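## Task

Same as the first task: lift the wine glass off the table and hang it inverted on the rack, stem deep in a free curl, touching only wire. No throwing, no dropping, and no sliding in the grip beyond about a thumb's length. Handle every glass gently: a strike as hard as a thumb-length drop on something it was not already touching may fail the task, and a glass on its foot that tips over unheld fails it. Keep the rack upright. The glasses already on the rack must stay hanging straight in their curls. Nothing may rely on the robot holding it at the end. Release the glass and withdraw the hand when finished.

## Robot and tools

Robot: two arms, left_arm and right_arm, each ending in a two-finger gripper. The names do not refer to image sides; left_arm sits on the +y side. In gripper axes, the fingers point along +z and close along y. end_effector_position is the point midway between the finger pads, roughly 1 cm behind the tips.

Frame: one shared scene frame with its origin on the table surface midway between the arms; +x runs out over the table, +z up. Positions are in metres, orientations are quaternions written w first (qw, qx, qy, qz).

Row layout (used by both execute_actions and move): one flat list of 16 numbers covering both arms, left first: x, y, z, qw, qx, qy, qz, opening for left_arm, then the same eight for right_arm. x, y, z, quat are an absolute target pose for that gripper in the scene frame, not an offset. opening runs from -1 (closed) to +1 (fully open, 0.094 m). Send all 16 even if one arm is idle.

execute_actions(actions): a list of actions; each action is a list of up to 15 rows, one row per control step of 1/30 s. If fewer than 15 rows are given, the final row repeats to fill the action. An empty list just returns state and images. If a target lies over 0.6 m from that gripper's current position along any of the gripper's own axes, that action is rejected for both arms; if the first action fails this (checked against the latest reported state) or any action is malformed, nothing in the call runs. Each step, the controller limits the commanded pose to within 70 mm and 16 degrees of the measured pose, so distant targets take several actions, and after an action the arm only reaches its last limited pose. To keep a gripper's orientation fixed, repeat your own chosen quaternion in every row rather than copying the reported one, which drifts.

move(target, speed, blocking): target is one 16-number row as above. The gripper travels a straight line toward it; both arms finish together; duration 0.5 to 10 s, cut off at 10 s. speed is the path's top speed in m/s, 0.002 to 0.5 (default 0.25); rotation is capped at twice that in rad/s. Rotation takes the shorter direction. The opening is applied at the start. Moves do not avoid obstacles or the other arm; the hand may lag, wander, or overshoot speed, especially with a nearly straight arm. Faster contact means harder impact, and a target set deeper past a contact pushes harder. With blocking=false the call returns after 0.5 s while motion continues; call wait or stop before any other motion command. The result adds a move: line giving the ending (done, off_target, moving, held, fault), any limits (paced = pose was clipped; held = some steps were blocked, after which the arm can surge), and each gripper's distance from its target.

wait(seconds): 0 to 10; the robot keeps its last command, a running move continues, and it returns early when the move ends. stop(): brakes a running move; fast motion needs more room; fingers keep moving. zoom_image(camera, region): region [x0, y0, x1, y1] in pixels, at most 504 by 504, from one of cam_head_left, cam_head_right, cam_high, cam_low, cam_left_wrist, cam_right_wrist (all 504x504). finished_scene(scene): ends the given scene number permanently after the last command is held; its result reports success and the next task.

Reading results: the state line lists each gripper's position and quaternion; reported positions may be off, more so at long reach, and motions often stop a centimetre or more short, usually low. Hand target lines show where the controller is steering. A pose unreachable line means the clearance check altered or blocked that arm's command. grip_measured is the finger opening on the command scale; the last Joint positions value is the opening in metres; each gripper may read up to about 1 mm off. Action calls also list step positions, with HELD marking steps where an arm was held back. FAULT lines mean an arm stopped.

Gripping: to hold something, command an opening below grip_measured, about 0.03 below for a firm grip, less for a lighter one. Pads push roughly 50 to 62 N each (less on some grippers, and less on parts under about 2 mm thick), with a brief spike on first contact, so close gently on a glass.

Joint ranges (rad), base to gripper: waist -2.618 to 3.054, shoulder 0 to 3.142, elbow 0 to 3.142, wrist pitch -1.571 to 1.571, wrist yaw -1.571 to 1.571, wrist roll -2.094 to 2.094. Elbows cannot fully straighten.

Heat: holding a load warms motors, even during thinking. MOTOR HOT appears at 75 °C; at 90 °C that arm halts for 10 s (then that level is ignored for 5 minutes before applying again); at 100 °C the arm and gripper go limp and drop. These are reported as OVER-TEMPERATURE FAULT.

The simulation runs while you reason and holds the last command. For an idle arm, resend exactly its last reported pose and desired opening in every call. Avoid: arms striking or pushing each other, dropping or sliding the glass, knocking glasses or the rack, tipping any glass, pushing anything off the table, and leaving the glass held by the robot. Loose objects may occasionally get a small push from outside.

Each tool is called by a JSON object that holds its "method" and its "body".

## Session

{"method": "execute_actions", "body": {"actions": []}}

Scene clock: 0.00 s.
left_arm: end_effector_position=(+0.1677, +0.5470, +0.2498) grip_measured=+1.000 end_effector_quat_wxyz=(-0.117, +0.873, -0.472, +0.028) | right_arm: end_effector_position=(+0.0695, -0.5048, +0.1026) grip_measured=+1.000 end_effector_quat_wxyz=(-0.235, -0.315, +0.863, -0.319)
Joint positions: left_arm=[ 1.048  1.599  1.805 -1.54   0.053 -1.095  0.094] | right_arm=[-0.9    0.762  0.456 -0.7    0.622 -1.812  0.094]
Joint velocities: left_arm=[ 0.012  0.017 -0.002 -0.022  0.037 -0.022  0.   ] | right_arm=[-0.002 -0.002  0.022  0.022 -0.022  0.037  0.   ]
Motor temperatures (°C, as the motors report them): left_arm=[24 33 31 23 27 23] | right_arm=[23 24 28 32 22 22]
Hand target (left_arm): +0.167, +0.548, +0.255; -0.128, +0.872, -0.472, +0.025
Hand target (right_arm): +0.071, -0.508, +0.110; -0.233, -0.307, +0.861, -0.332

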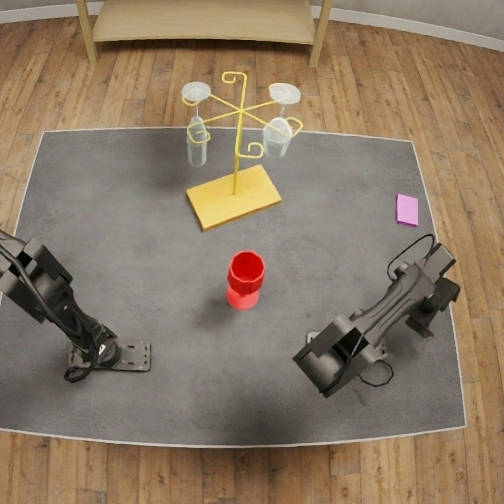

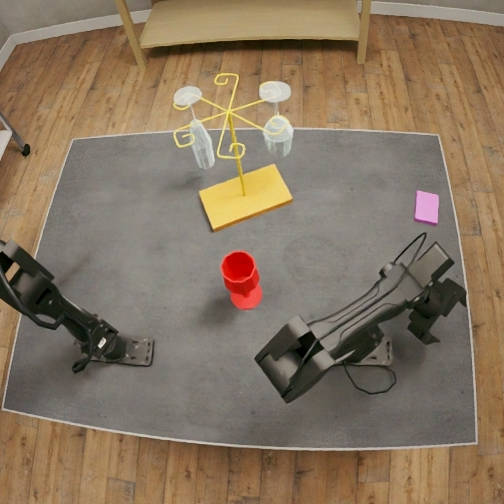

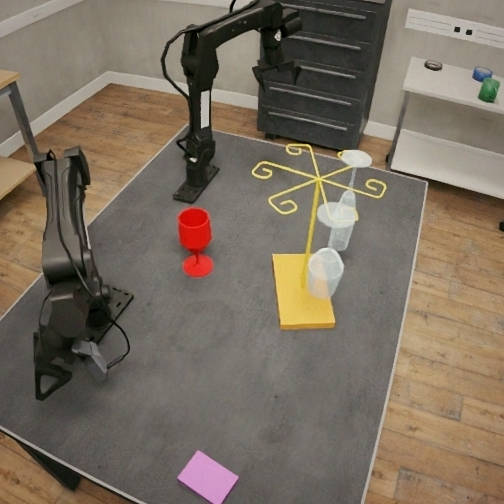

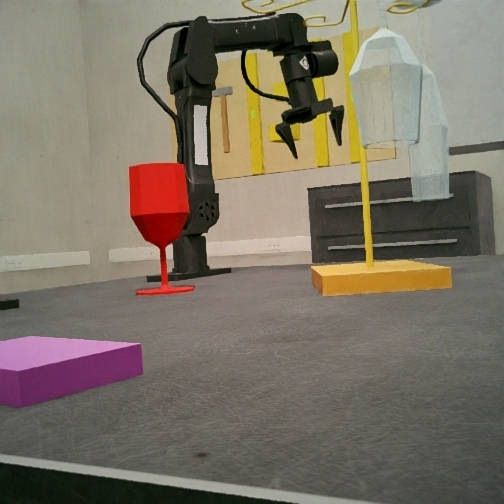

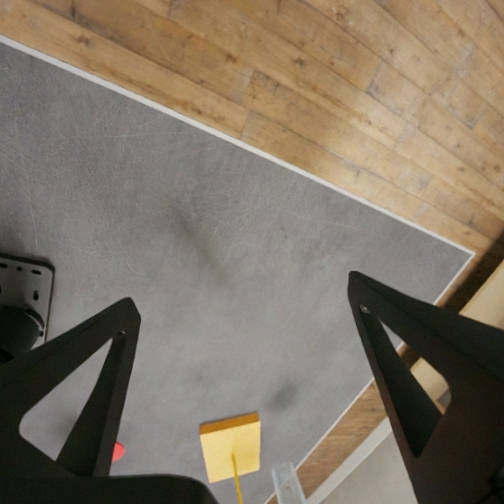

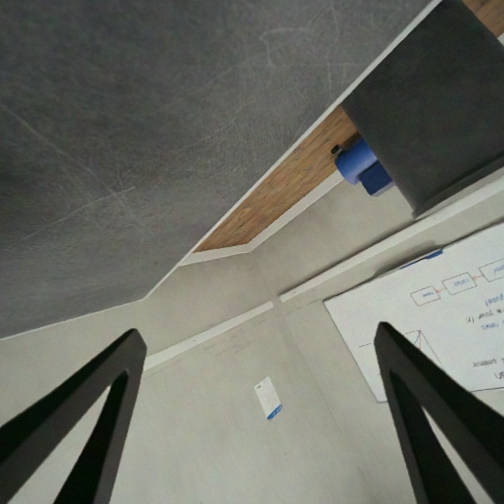

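{"method": "zoom_image", "body": {"camera": "cam_head_left", "region": [160,50,330,240]}}

{"method": "zoom_image", "body": {"camera": "cam_high", "region": [230,120,410,340]}}

{"method": "zoom_image", "body": {"camera": "cam_low", "region": [100,130,260,320]}}

Region (160, 50, 330, 240) of cam_head_left's 504x504 image, scaled by 2.653, with more detail than that image has; it fills the left 451 columns of this view, and the rest is white.

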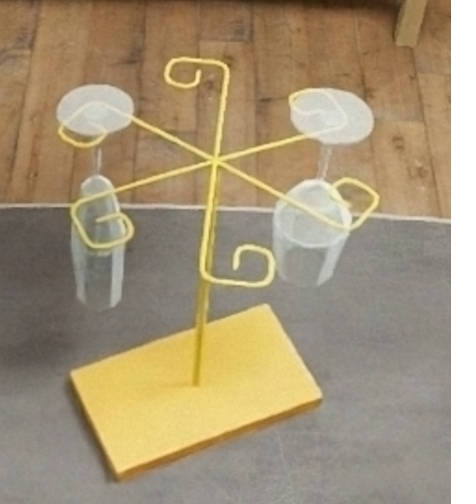

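Region (230, 120, 410, 340) of cam_high's 504x504 image, scaled by 2.291, with more detail than that image has; it fills the left 412 columns of this view, and the rest is white.

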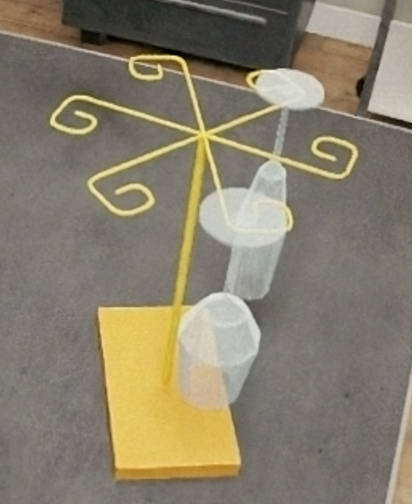

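Region (100, 130, 260, 320) of cam_low's 504x504 image, scaled by 2.653, with more detail than that image has; it fills the left 424 columns of this view, and the rest is white.

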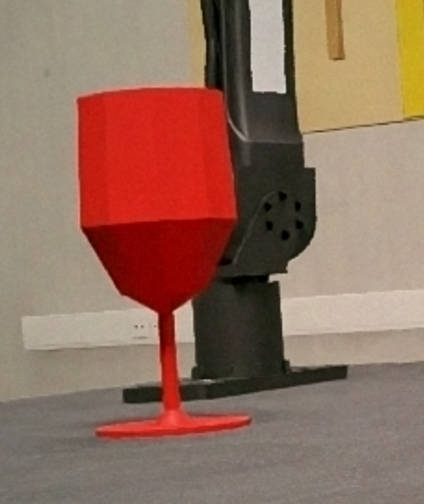

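{"method": "move", "body": {"target": [0.22,0.12,0.3,0.653,0.175,0.712,-0.191,1,0.0695,-0.5048,0.1026,-0.235,-0.315,0.863,-0.319,1], "speed": 0.3}}

Scene clock: 110.27 s.
left_arm: end_effector_position=(+0.2242, +0.1248, +0.3012) grip_measured=+1.000 end_effector_quat_wxyz=(+0.657, +0.165, +0.709, -0.197) | right_arm: end_effector_position=(+0.0695, -0.5048, +0.1026) grip_measured=+1.000 end_effector_quat_wxyz=(-0.235, -0.315, +0.863, -0.319)
Joint positions: left_arm=[-0.828  0.443  0.545 -0.164 -0.293 -0.081  0.094] | right_arm=[-0.9    0.762  0.456 -0.7    0.622 -1.812  0.094]
Joint velocities: left_arm=[ 0.007  0.002 -0.002  0.066  0.007 -0.022  0.   ] | right_arm=[ 0.007  0.007 -0.012 -0.081 -0.007  0.066  0.   ]
Motor temperatures (°C, as the motors report them): left_arm=[24 34 33 25 26 23] | right_arm=[23 23 30 31 22 22]
Hand target (left_arm): +0.228, +0.123, +0.300; +0.659, +0.167, +0.707, -0.193
Hand target (right_arm): +0.069, -0.505, +0.103; -0.235, -0.315, +0.863, -0.319
Off the commanded pose (left_arm): 0.007 m, 1 deg.
Off the commanded pose (right_arm): 0.000 m, 0 deg.
move: done

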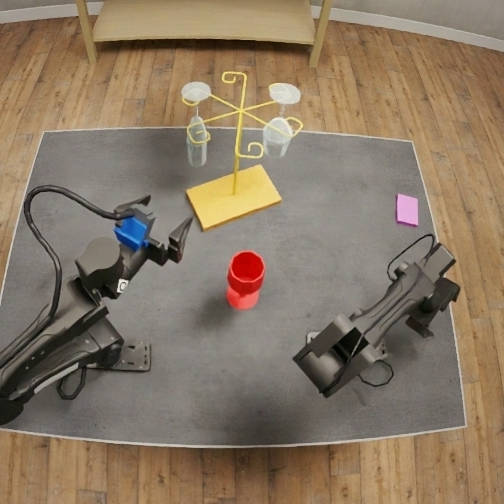

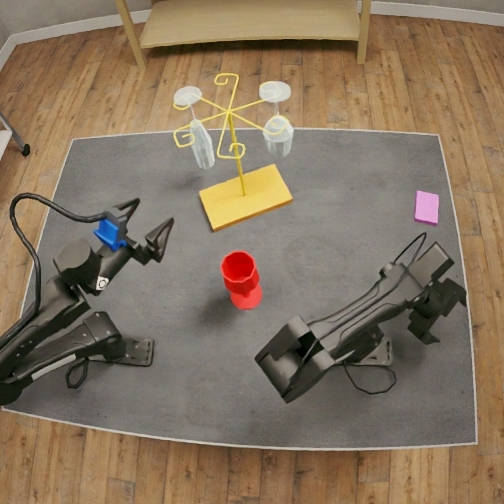

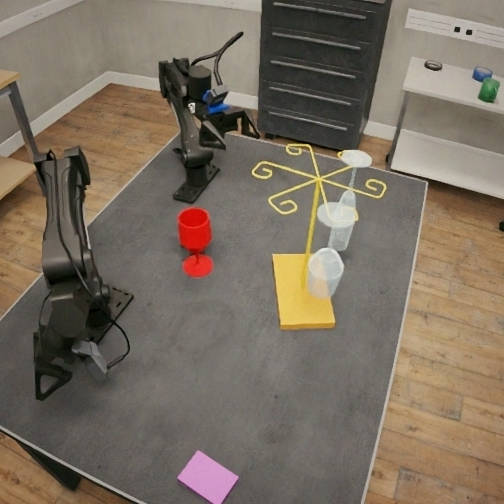

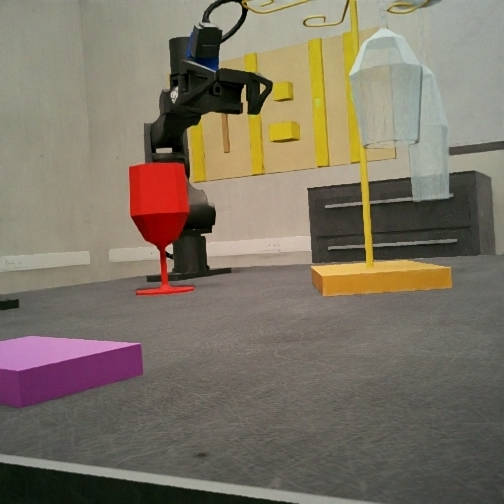

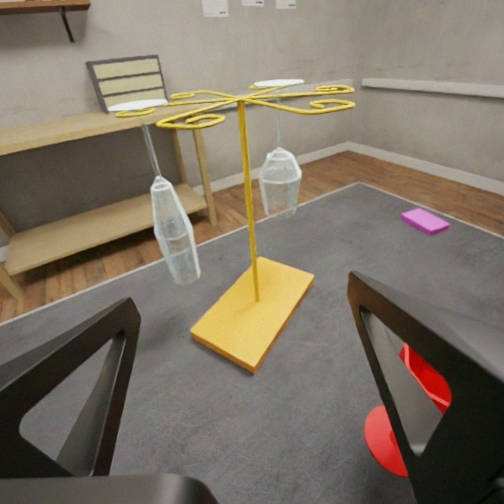

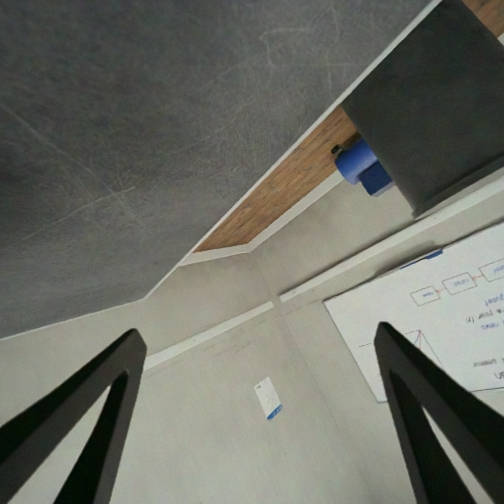

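{"method": "move", "body": {"target": [0.075,0.005,0.27,0.653,0.175,0.712,-0.191,1,0.0695,-0.5048,0.1026,-0.235,-0.315,0.863,-0.319,1], "speed": 0.2}}

Scene clock: 131.37 s.
left_arm: end_effector_position=(+0.0805, +0.0041, +0.2651) grip_measured=+1.000 end_effector_quat_wxyz=(+0.651, +0.179, +0.711, -0.198) | right_arm: end_effector_position=(+0.0695, -0.5048, +0.1026) grip_measured=+1.000 end_effector_quat_wxyz=(-0.235, -0.315, +0.863, -0.319)
Joint positions: left_arm=[-2.002  1.048  0.677 -0.17  -1.426 -0.584  0.094] | right_arm=[-0.9    0.762  0.456 -0.7    0.622 -1.812  0.094]
Joint velocities: left_arm=[-0.012  0.085  0.056 -0.183 -0.037 -0.125  0.   ] | right_arm=[ 0.002  0.002  0.012 -0.022  0.007  0.022  0.   ]
Motor temperatures (°C, as the motors report them): left_arm=[24 33 33 28 26 23] | right_arm=[23 23 30 31 22 22]
Hand target (left_arm): +0.079, +0.003, +0.270; +0.653, +0.175, +0.710, -0.196
Hand target (right_arm): +0.069, -0.505, +0.103; -0.235, -0.315, +0.863, -0.319
Off the commanded pose (left_arm): 0.007 m, 1 deg.
Off the commanded pose (right_arm): 0.000 m, 0 deg.
move: done

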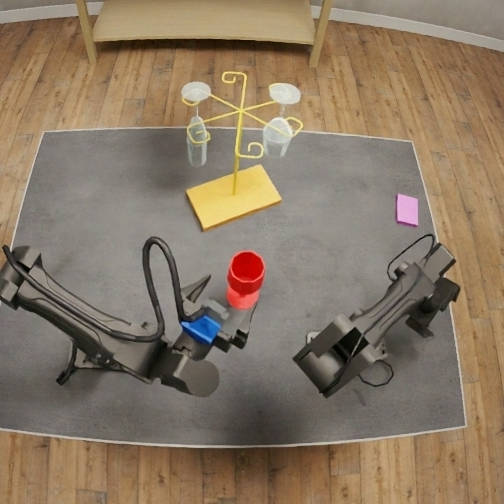

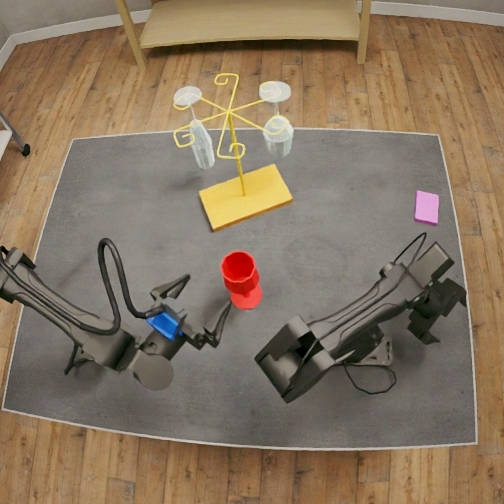

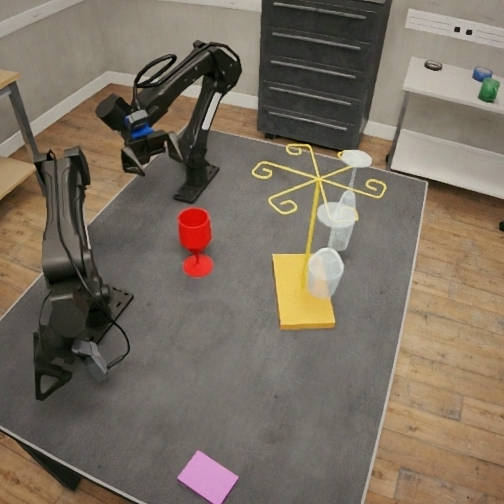

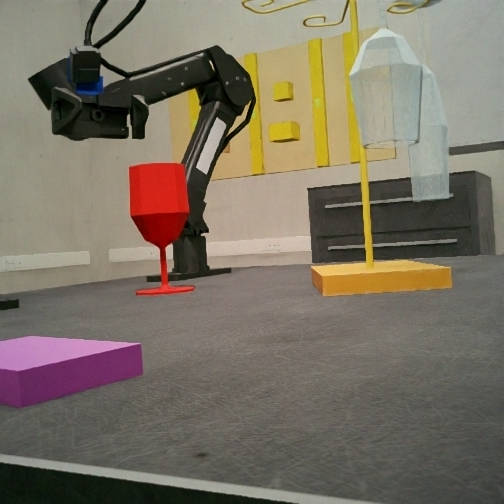

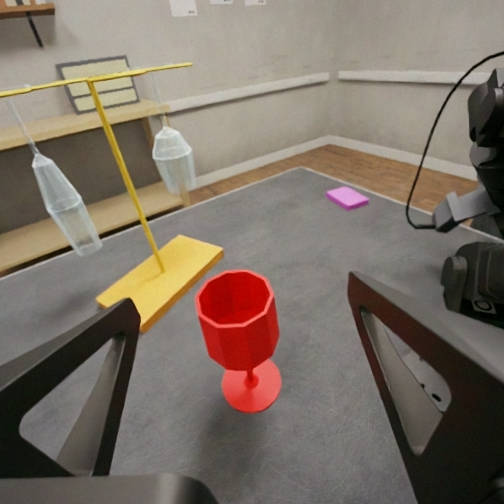

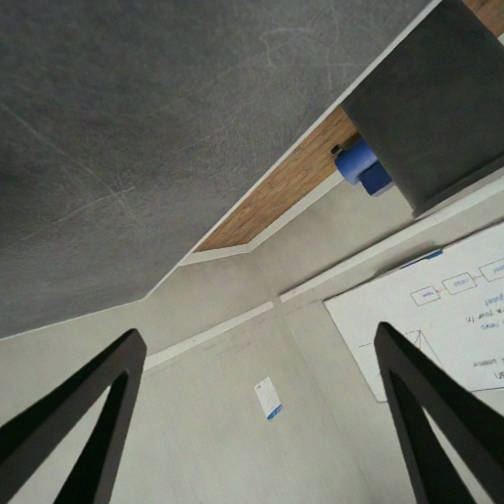

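{"method": "move", "body": {"target": [0.075,0.005,0.15,0.653,0.175,0.712,-0.191,1,0.0695,-0.5048,0.1026,-0.235,-0.315,0.863,-0.319,1], "speed": 0.12}}

Scene clock: 139.77 s.
left_arm: end_effector_position=(+0.0757, +0.0016, +0.1520) grip_measured=+1.000 end_effector_quat_wxyz=(+0.646, +0.172, +0.718, -0.194) | right_arm: end_effector_position=(+0.0695, -0.5048, +0.1026) grip_measured=+1.000 end_effector_quat_wxyz=(-0.235, -0.315, +0.863, -0.319)
Joint positions: left_arm=[-2.019  1.337  0.417  0.151 -1.442 -0.823  0.094] | right_arm=[-0.9    0.762  0.456 -0.7    0.622 -1.812  0.094]
Joint velocities: left_arm=[ 0.002 -0.007  0.007 -0.037 -0.007  0.007  0.   ] | right_arm=[-0.012 -0.002  0.007  0.037 -0.007 -0.022  0.   ]
Motor temperatures (°C, as the motors report them): left_arm=[24 33 34 28 26 23] | right_arm=[23 23 30 31 22 22]
Hand target (left_arm): +0.075, +0.004, +0.150; +0.653, +0.175, +0.712, -0.190
Hand target (right_arm): +0.069, -0.505, +0.103; -0.235, -0.315, +0.863, -0.319
Off the commanded pose (left_arm): 0.004 m, 1 deg.
Off the commanded pose (right_arm): 0.000 m, 0 deg.
move: done

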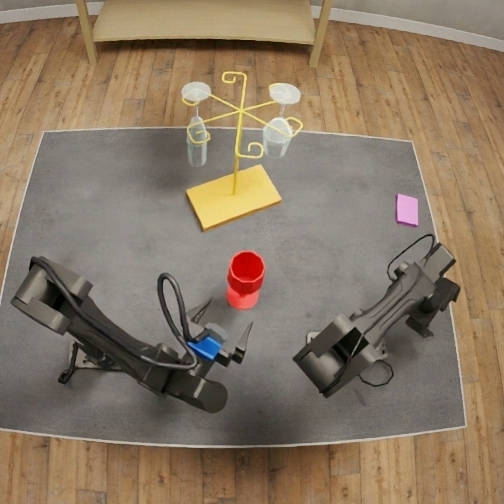

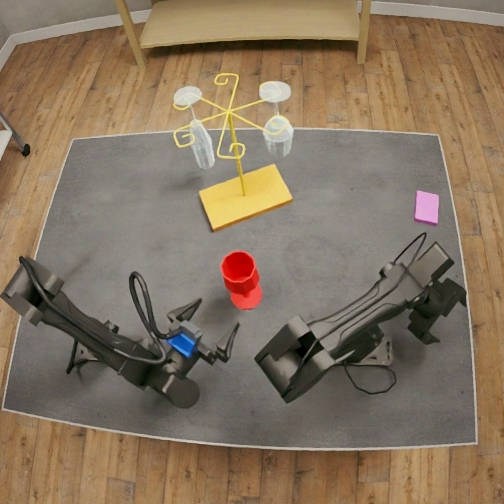

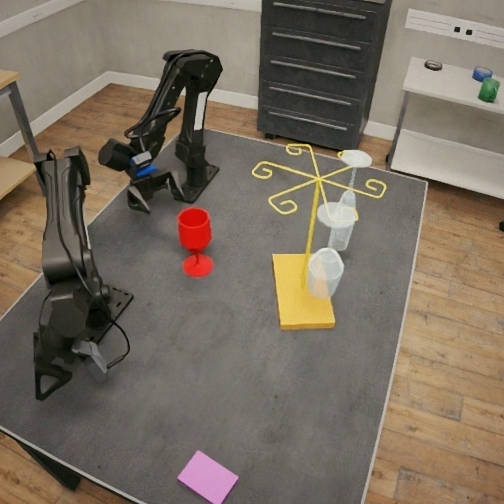

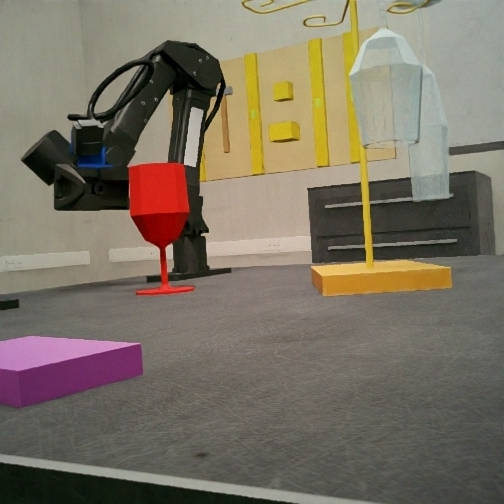

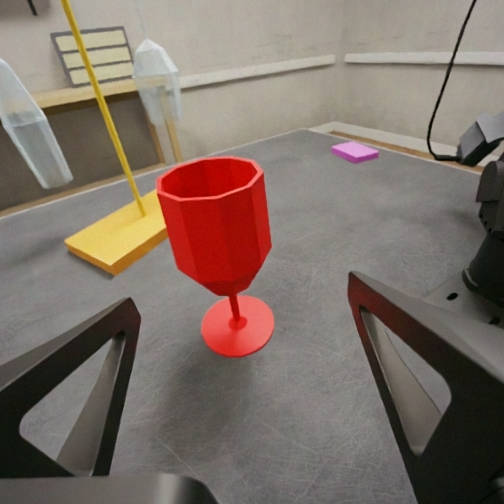

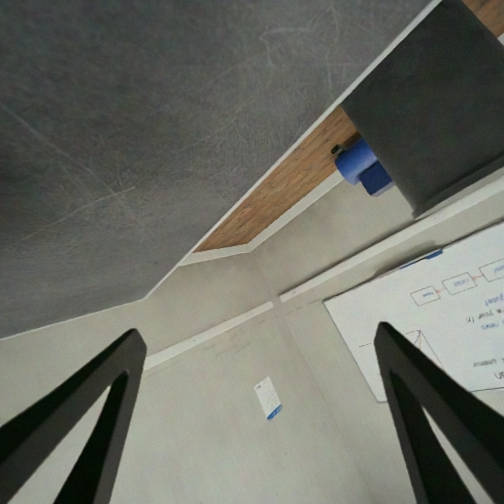

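{"method": "move", "body": {"target": [0.112,-0.017,0.148,0.653,0.175,0.712,-0.191,1,0.0695,-0.5048,0.1026,-0.235,-0.315,0.863,-0.319,1], "speed": 0.06}}

{"method": "zoom_image", "body": {"camera": "cam_head_left", "region": [180,230,310,360]}}

{"method": "zoom_image", "body": {"camera": "cam_head_right", "region": [170,230,300,360]}}

Scene clock: 154.97 s.
left_arm: end_effector_position=(+0.1082, -0.0190, +0.1521) grip_measured=+1.000 end_effector_quat_wxyz=(+0.649, +0.174, +0.713, -0.198) | right_arm: end_effector_position=(+0.0695, -0.5048, +0.1026) grip_measured=+1.000 end_effector_quat_wxyz=(-0.235, -0.315, +0.863, -0.319)
Joint positions: left_arm=[-1.839  1.438  0.314  0.847 -1.28  -0.323  0.094] | right_arm=[-0.9    0.762  0.456 -0.7    0.622 -1.812  0.094]
Joint velocities: left_arm=[-0.002  0.022  0.002  0.11  -0.066  0.022  0.   ] | right_arm=[-0.007 -0.007  0.012 -0.022 -0.051 -0.007  0.   ]
Motor temperatures (°C, as the motors report them): left_arm=[24 33 33 27 26 23] | right_arm=[23 23 30 31 22 22]
Hand target (left_arm): +0.112, -0.016, +0.148; +0.652, +0.175, +0.713, -0.190
Hand target (right_arm): +0.069, -0.505, +0.103; -0.235, -0.315, +0.863, -0.319
Off the commanded pose (left_arm): 0.006 m, 1 deg.
Off the commanded pose (right_arm): 0.000 m, 0 deg.
move: done

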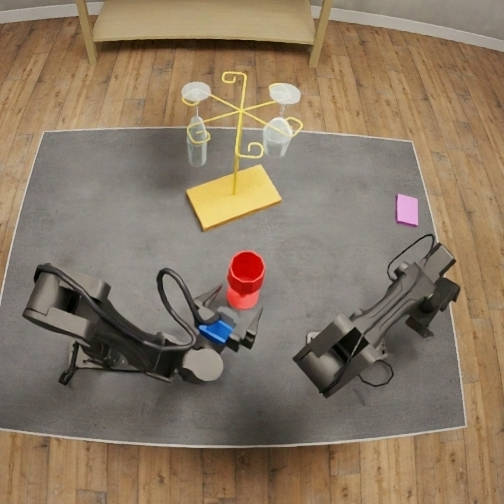

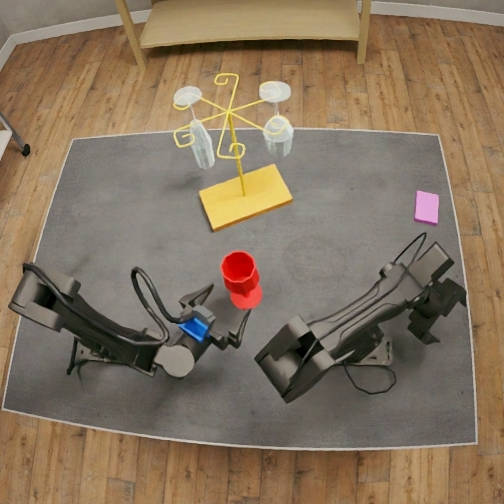

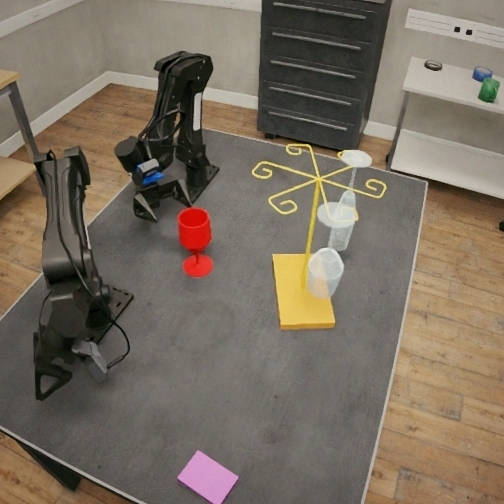

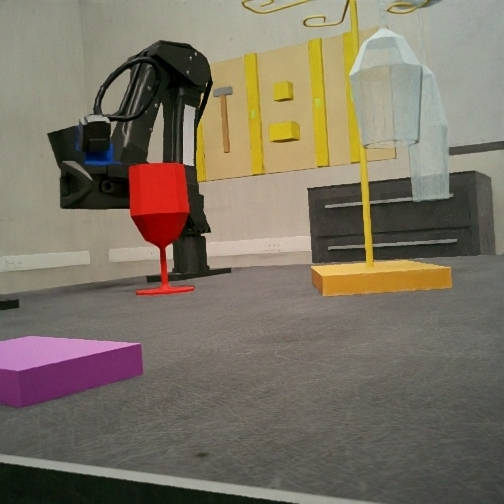

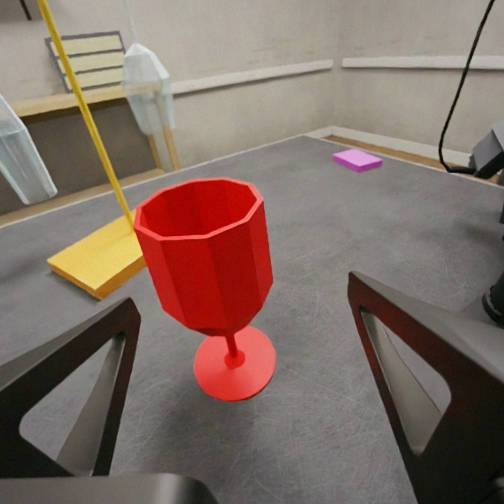

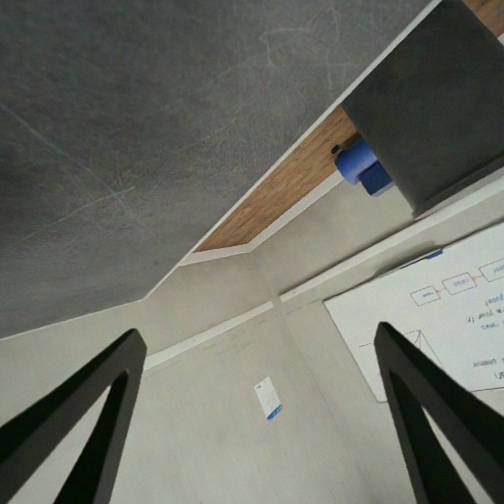

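Region (180, 230, 310, 360) of cam_head_left's 504x504 image, scaled by 3.877, with more detail than that image has.

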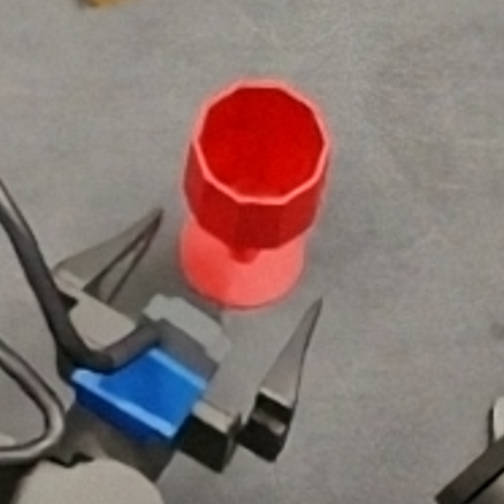

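Region (170, 230, 300, 360) of cam_head_right's 504x504 image, scaled by 3.877, with more detail than that image has.

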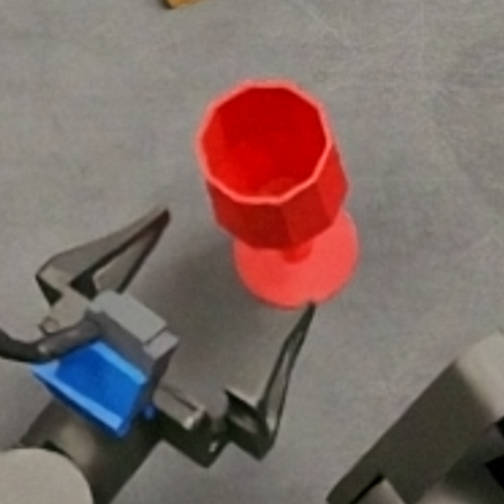

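{"method": "move", "body": {"target": [0.126,-0.005,0.146,0.653,0.175,0.712,-0.191,1,0.0695,-0.5048,0.1026,-0.235,-0.315,0.863,-0.319,1], "speed": 0.04}}

{"method": "zoom_image", "body": {"camera": "cam_head_left", "region": [180,230,310,360]}}

Scene clock: 178.57 s.
left_arm: end_effector_position=(+0.1224, -0.0084, +0.1418) grip_measured=+1.000 end_effector_quat_wxyz=(+0.650, +0.184, +0.714, -0.184) | right_arm: end_effector_position=(+0.0695, -0.5048, +0.1026) grip_measured=+1.000 end_effector_quat_wxyz=(-0.235, -0.315, +0.863, -0.319)
Joint positions: left_arm=[-1.784  1.439  0.251  0.925 -1.231 -0.272  0.094] | right_arm=[-0.9    0.762  0.456 -0.7    0.622 -1.812  0.094]
Joint velocities: left_arm=[-0.012 -0.002 -0.007  0.066  0.007  0.051  0.   ] | right_arm=[-0.007  0.007 -0.022 -0.022  0.007 -0.007  0.   ]
Motor temperatures (°C, as the motors report them): left_arm=[24 32 32 29 26 23] | right_arm=[23 23 30 31 22 22]
Hand target (left_arm): +0.126, -0.005, +0.146; +0.653, +0.175, +0.712, -0.190
Hand target (right_arm): +0.069, -0.505, +0.103; -0.235, -0.315, +0.863, -0.319
Off the commanded pose (left_arm): 0.007 m, 1 deg.
Off the commanded pose (right_arm): 0.000 m, 0 deg.
move: done

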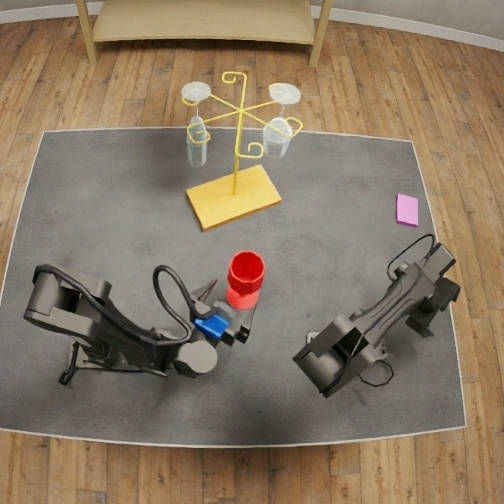

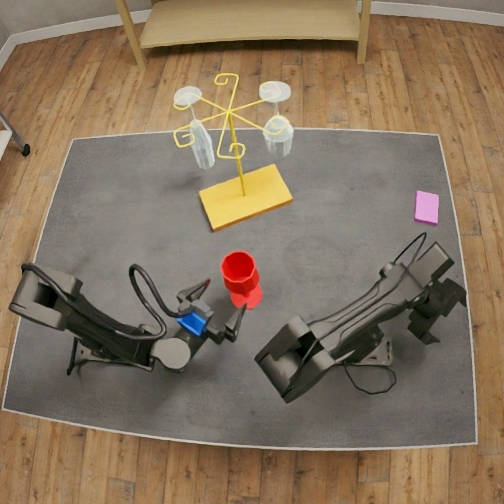

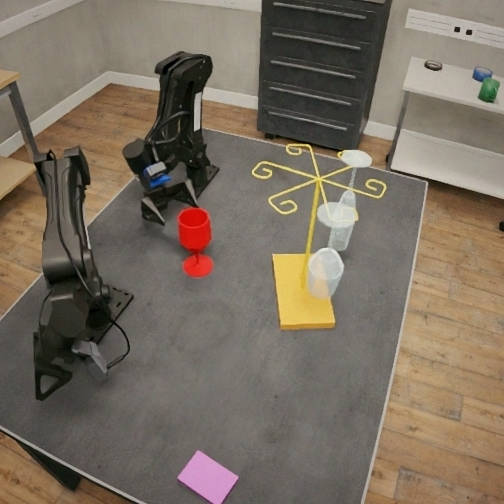

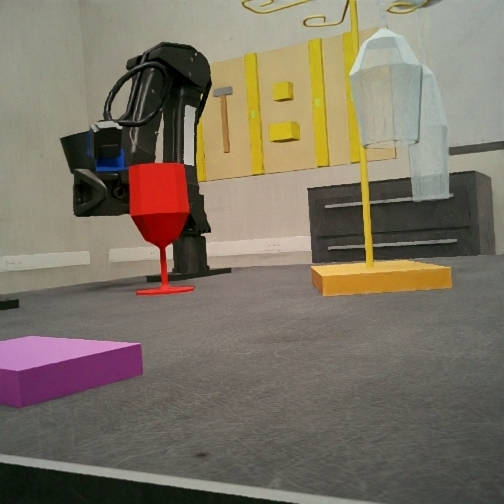

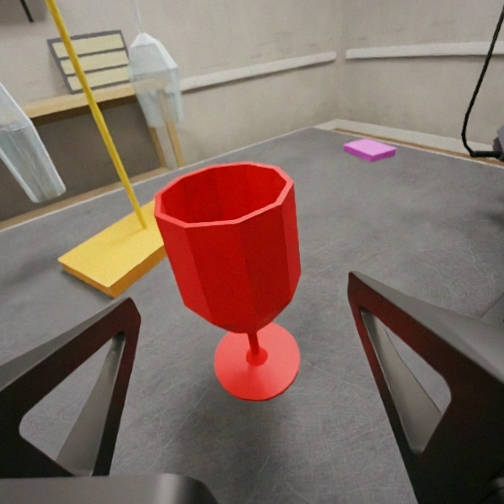

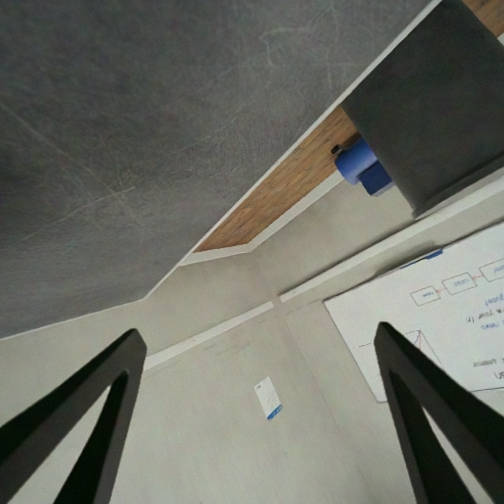

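Region (180, 230, 310, 360) of cam_head_left's 504x504 image, scaled by 3.877, with more detail than that image has.

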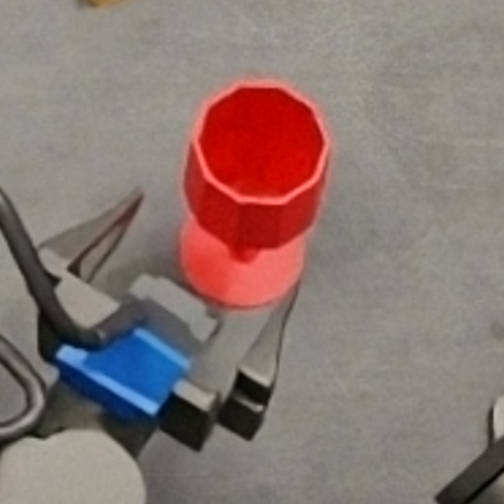

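{"method": "move", "body": {"target": [0.155,-0.019,0.146,0.653,0.175,0.712,-0.191,1,0.0695,-0.5048,0.1026,-0.235,-0.315,0.863,-0.319,1], "speed": 0.03}}

{"method": "zoom_image", "body": {"camera": "cam_head_left", "region": [180,230,310,360]}}

Scene clock: 188.53 s.
left_arm: end_effector_position=(+0.1525, -0.0154, +0.1430) grip_measured=+1.000 end_effector_quat_wxyz=(+0.650, +0.181, +0.714, -0.187) | right_arm: end_effector_position=(+0.0695, -0.5048, +0.1026) grip_measured=+1.000 end_effector_quat_wxyz=(-0.235, -0.315, +0.863, -0.319)
Joint positions: left_arm=[-1.633  1.479  0.251  1.045 -1.084 -0.194  0.094] | right_arm=[-0.9    0.762  0.456 -0.7    0.622 -1.812  0.094]
Joint velocities: left_arm=[-0.002  0.002 -0.007  0.022  0.051 -0.007  0.   ] | right_arm=[-0.007 -0.002 -0.002  0.007  0.007  0.007  0.   ]
Motor temperatures (°C, as the motors report them): left_arm=[24 33 32 29 26 23] | right_arm=[23 23 30 30 22 22]
Hand target (left_arm): +0.155, -0.018, +0.146; +0.653, +0.175, +0.712, -0.191
Hand target (right_arm): +0.069, -0.505, +0.103; -0.235, -0.315, +0.863, -0.319
Off the commanded pose (left_arm): 0.005 m, 1 deg.
Off the commanded pose (right_arm): 0.000 m, 0 deg.
move: done

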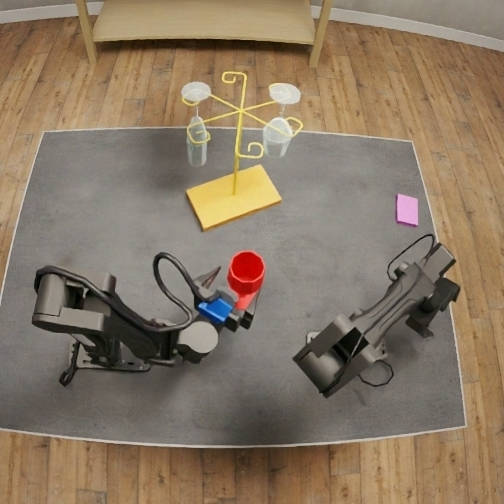

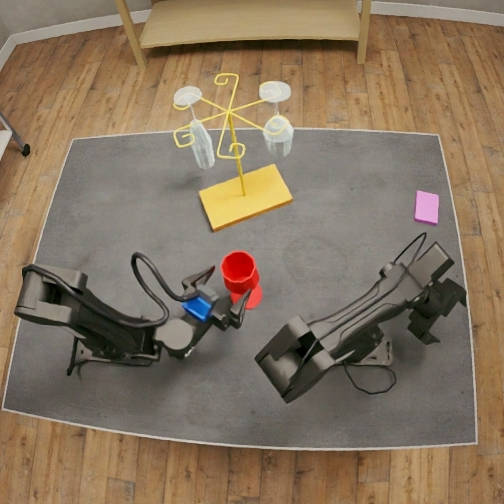

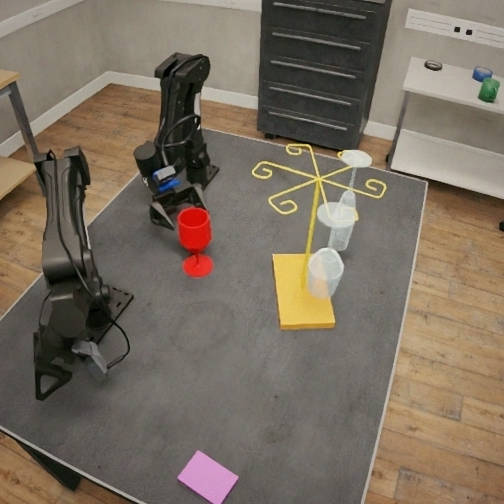

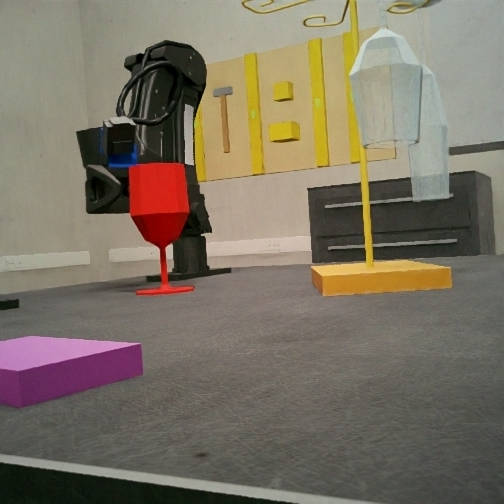

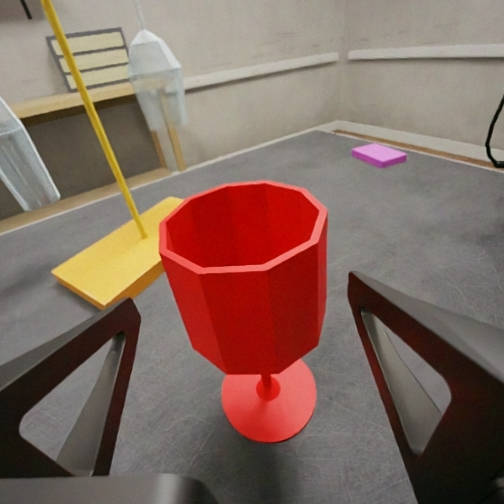

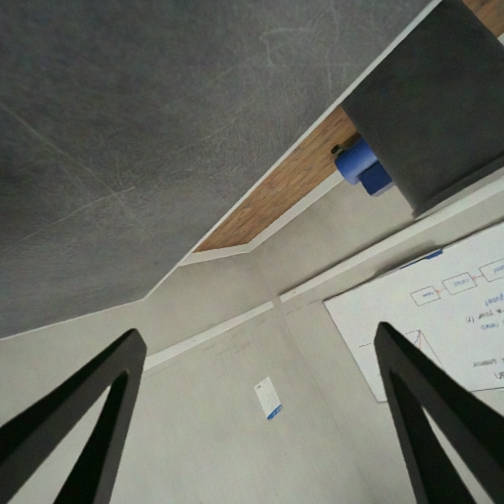

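Region (180, 230, 310, 360) of cam_head_left's 504x504 image, scaled by 3.877, with more detail than that image has.

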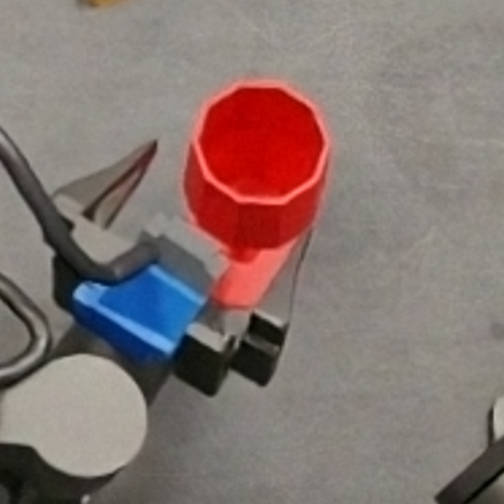

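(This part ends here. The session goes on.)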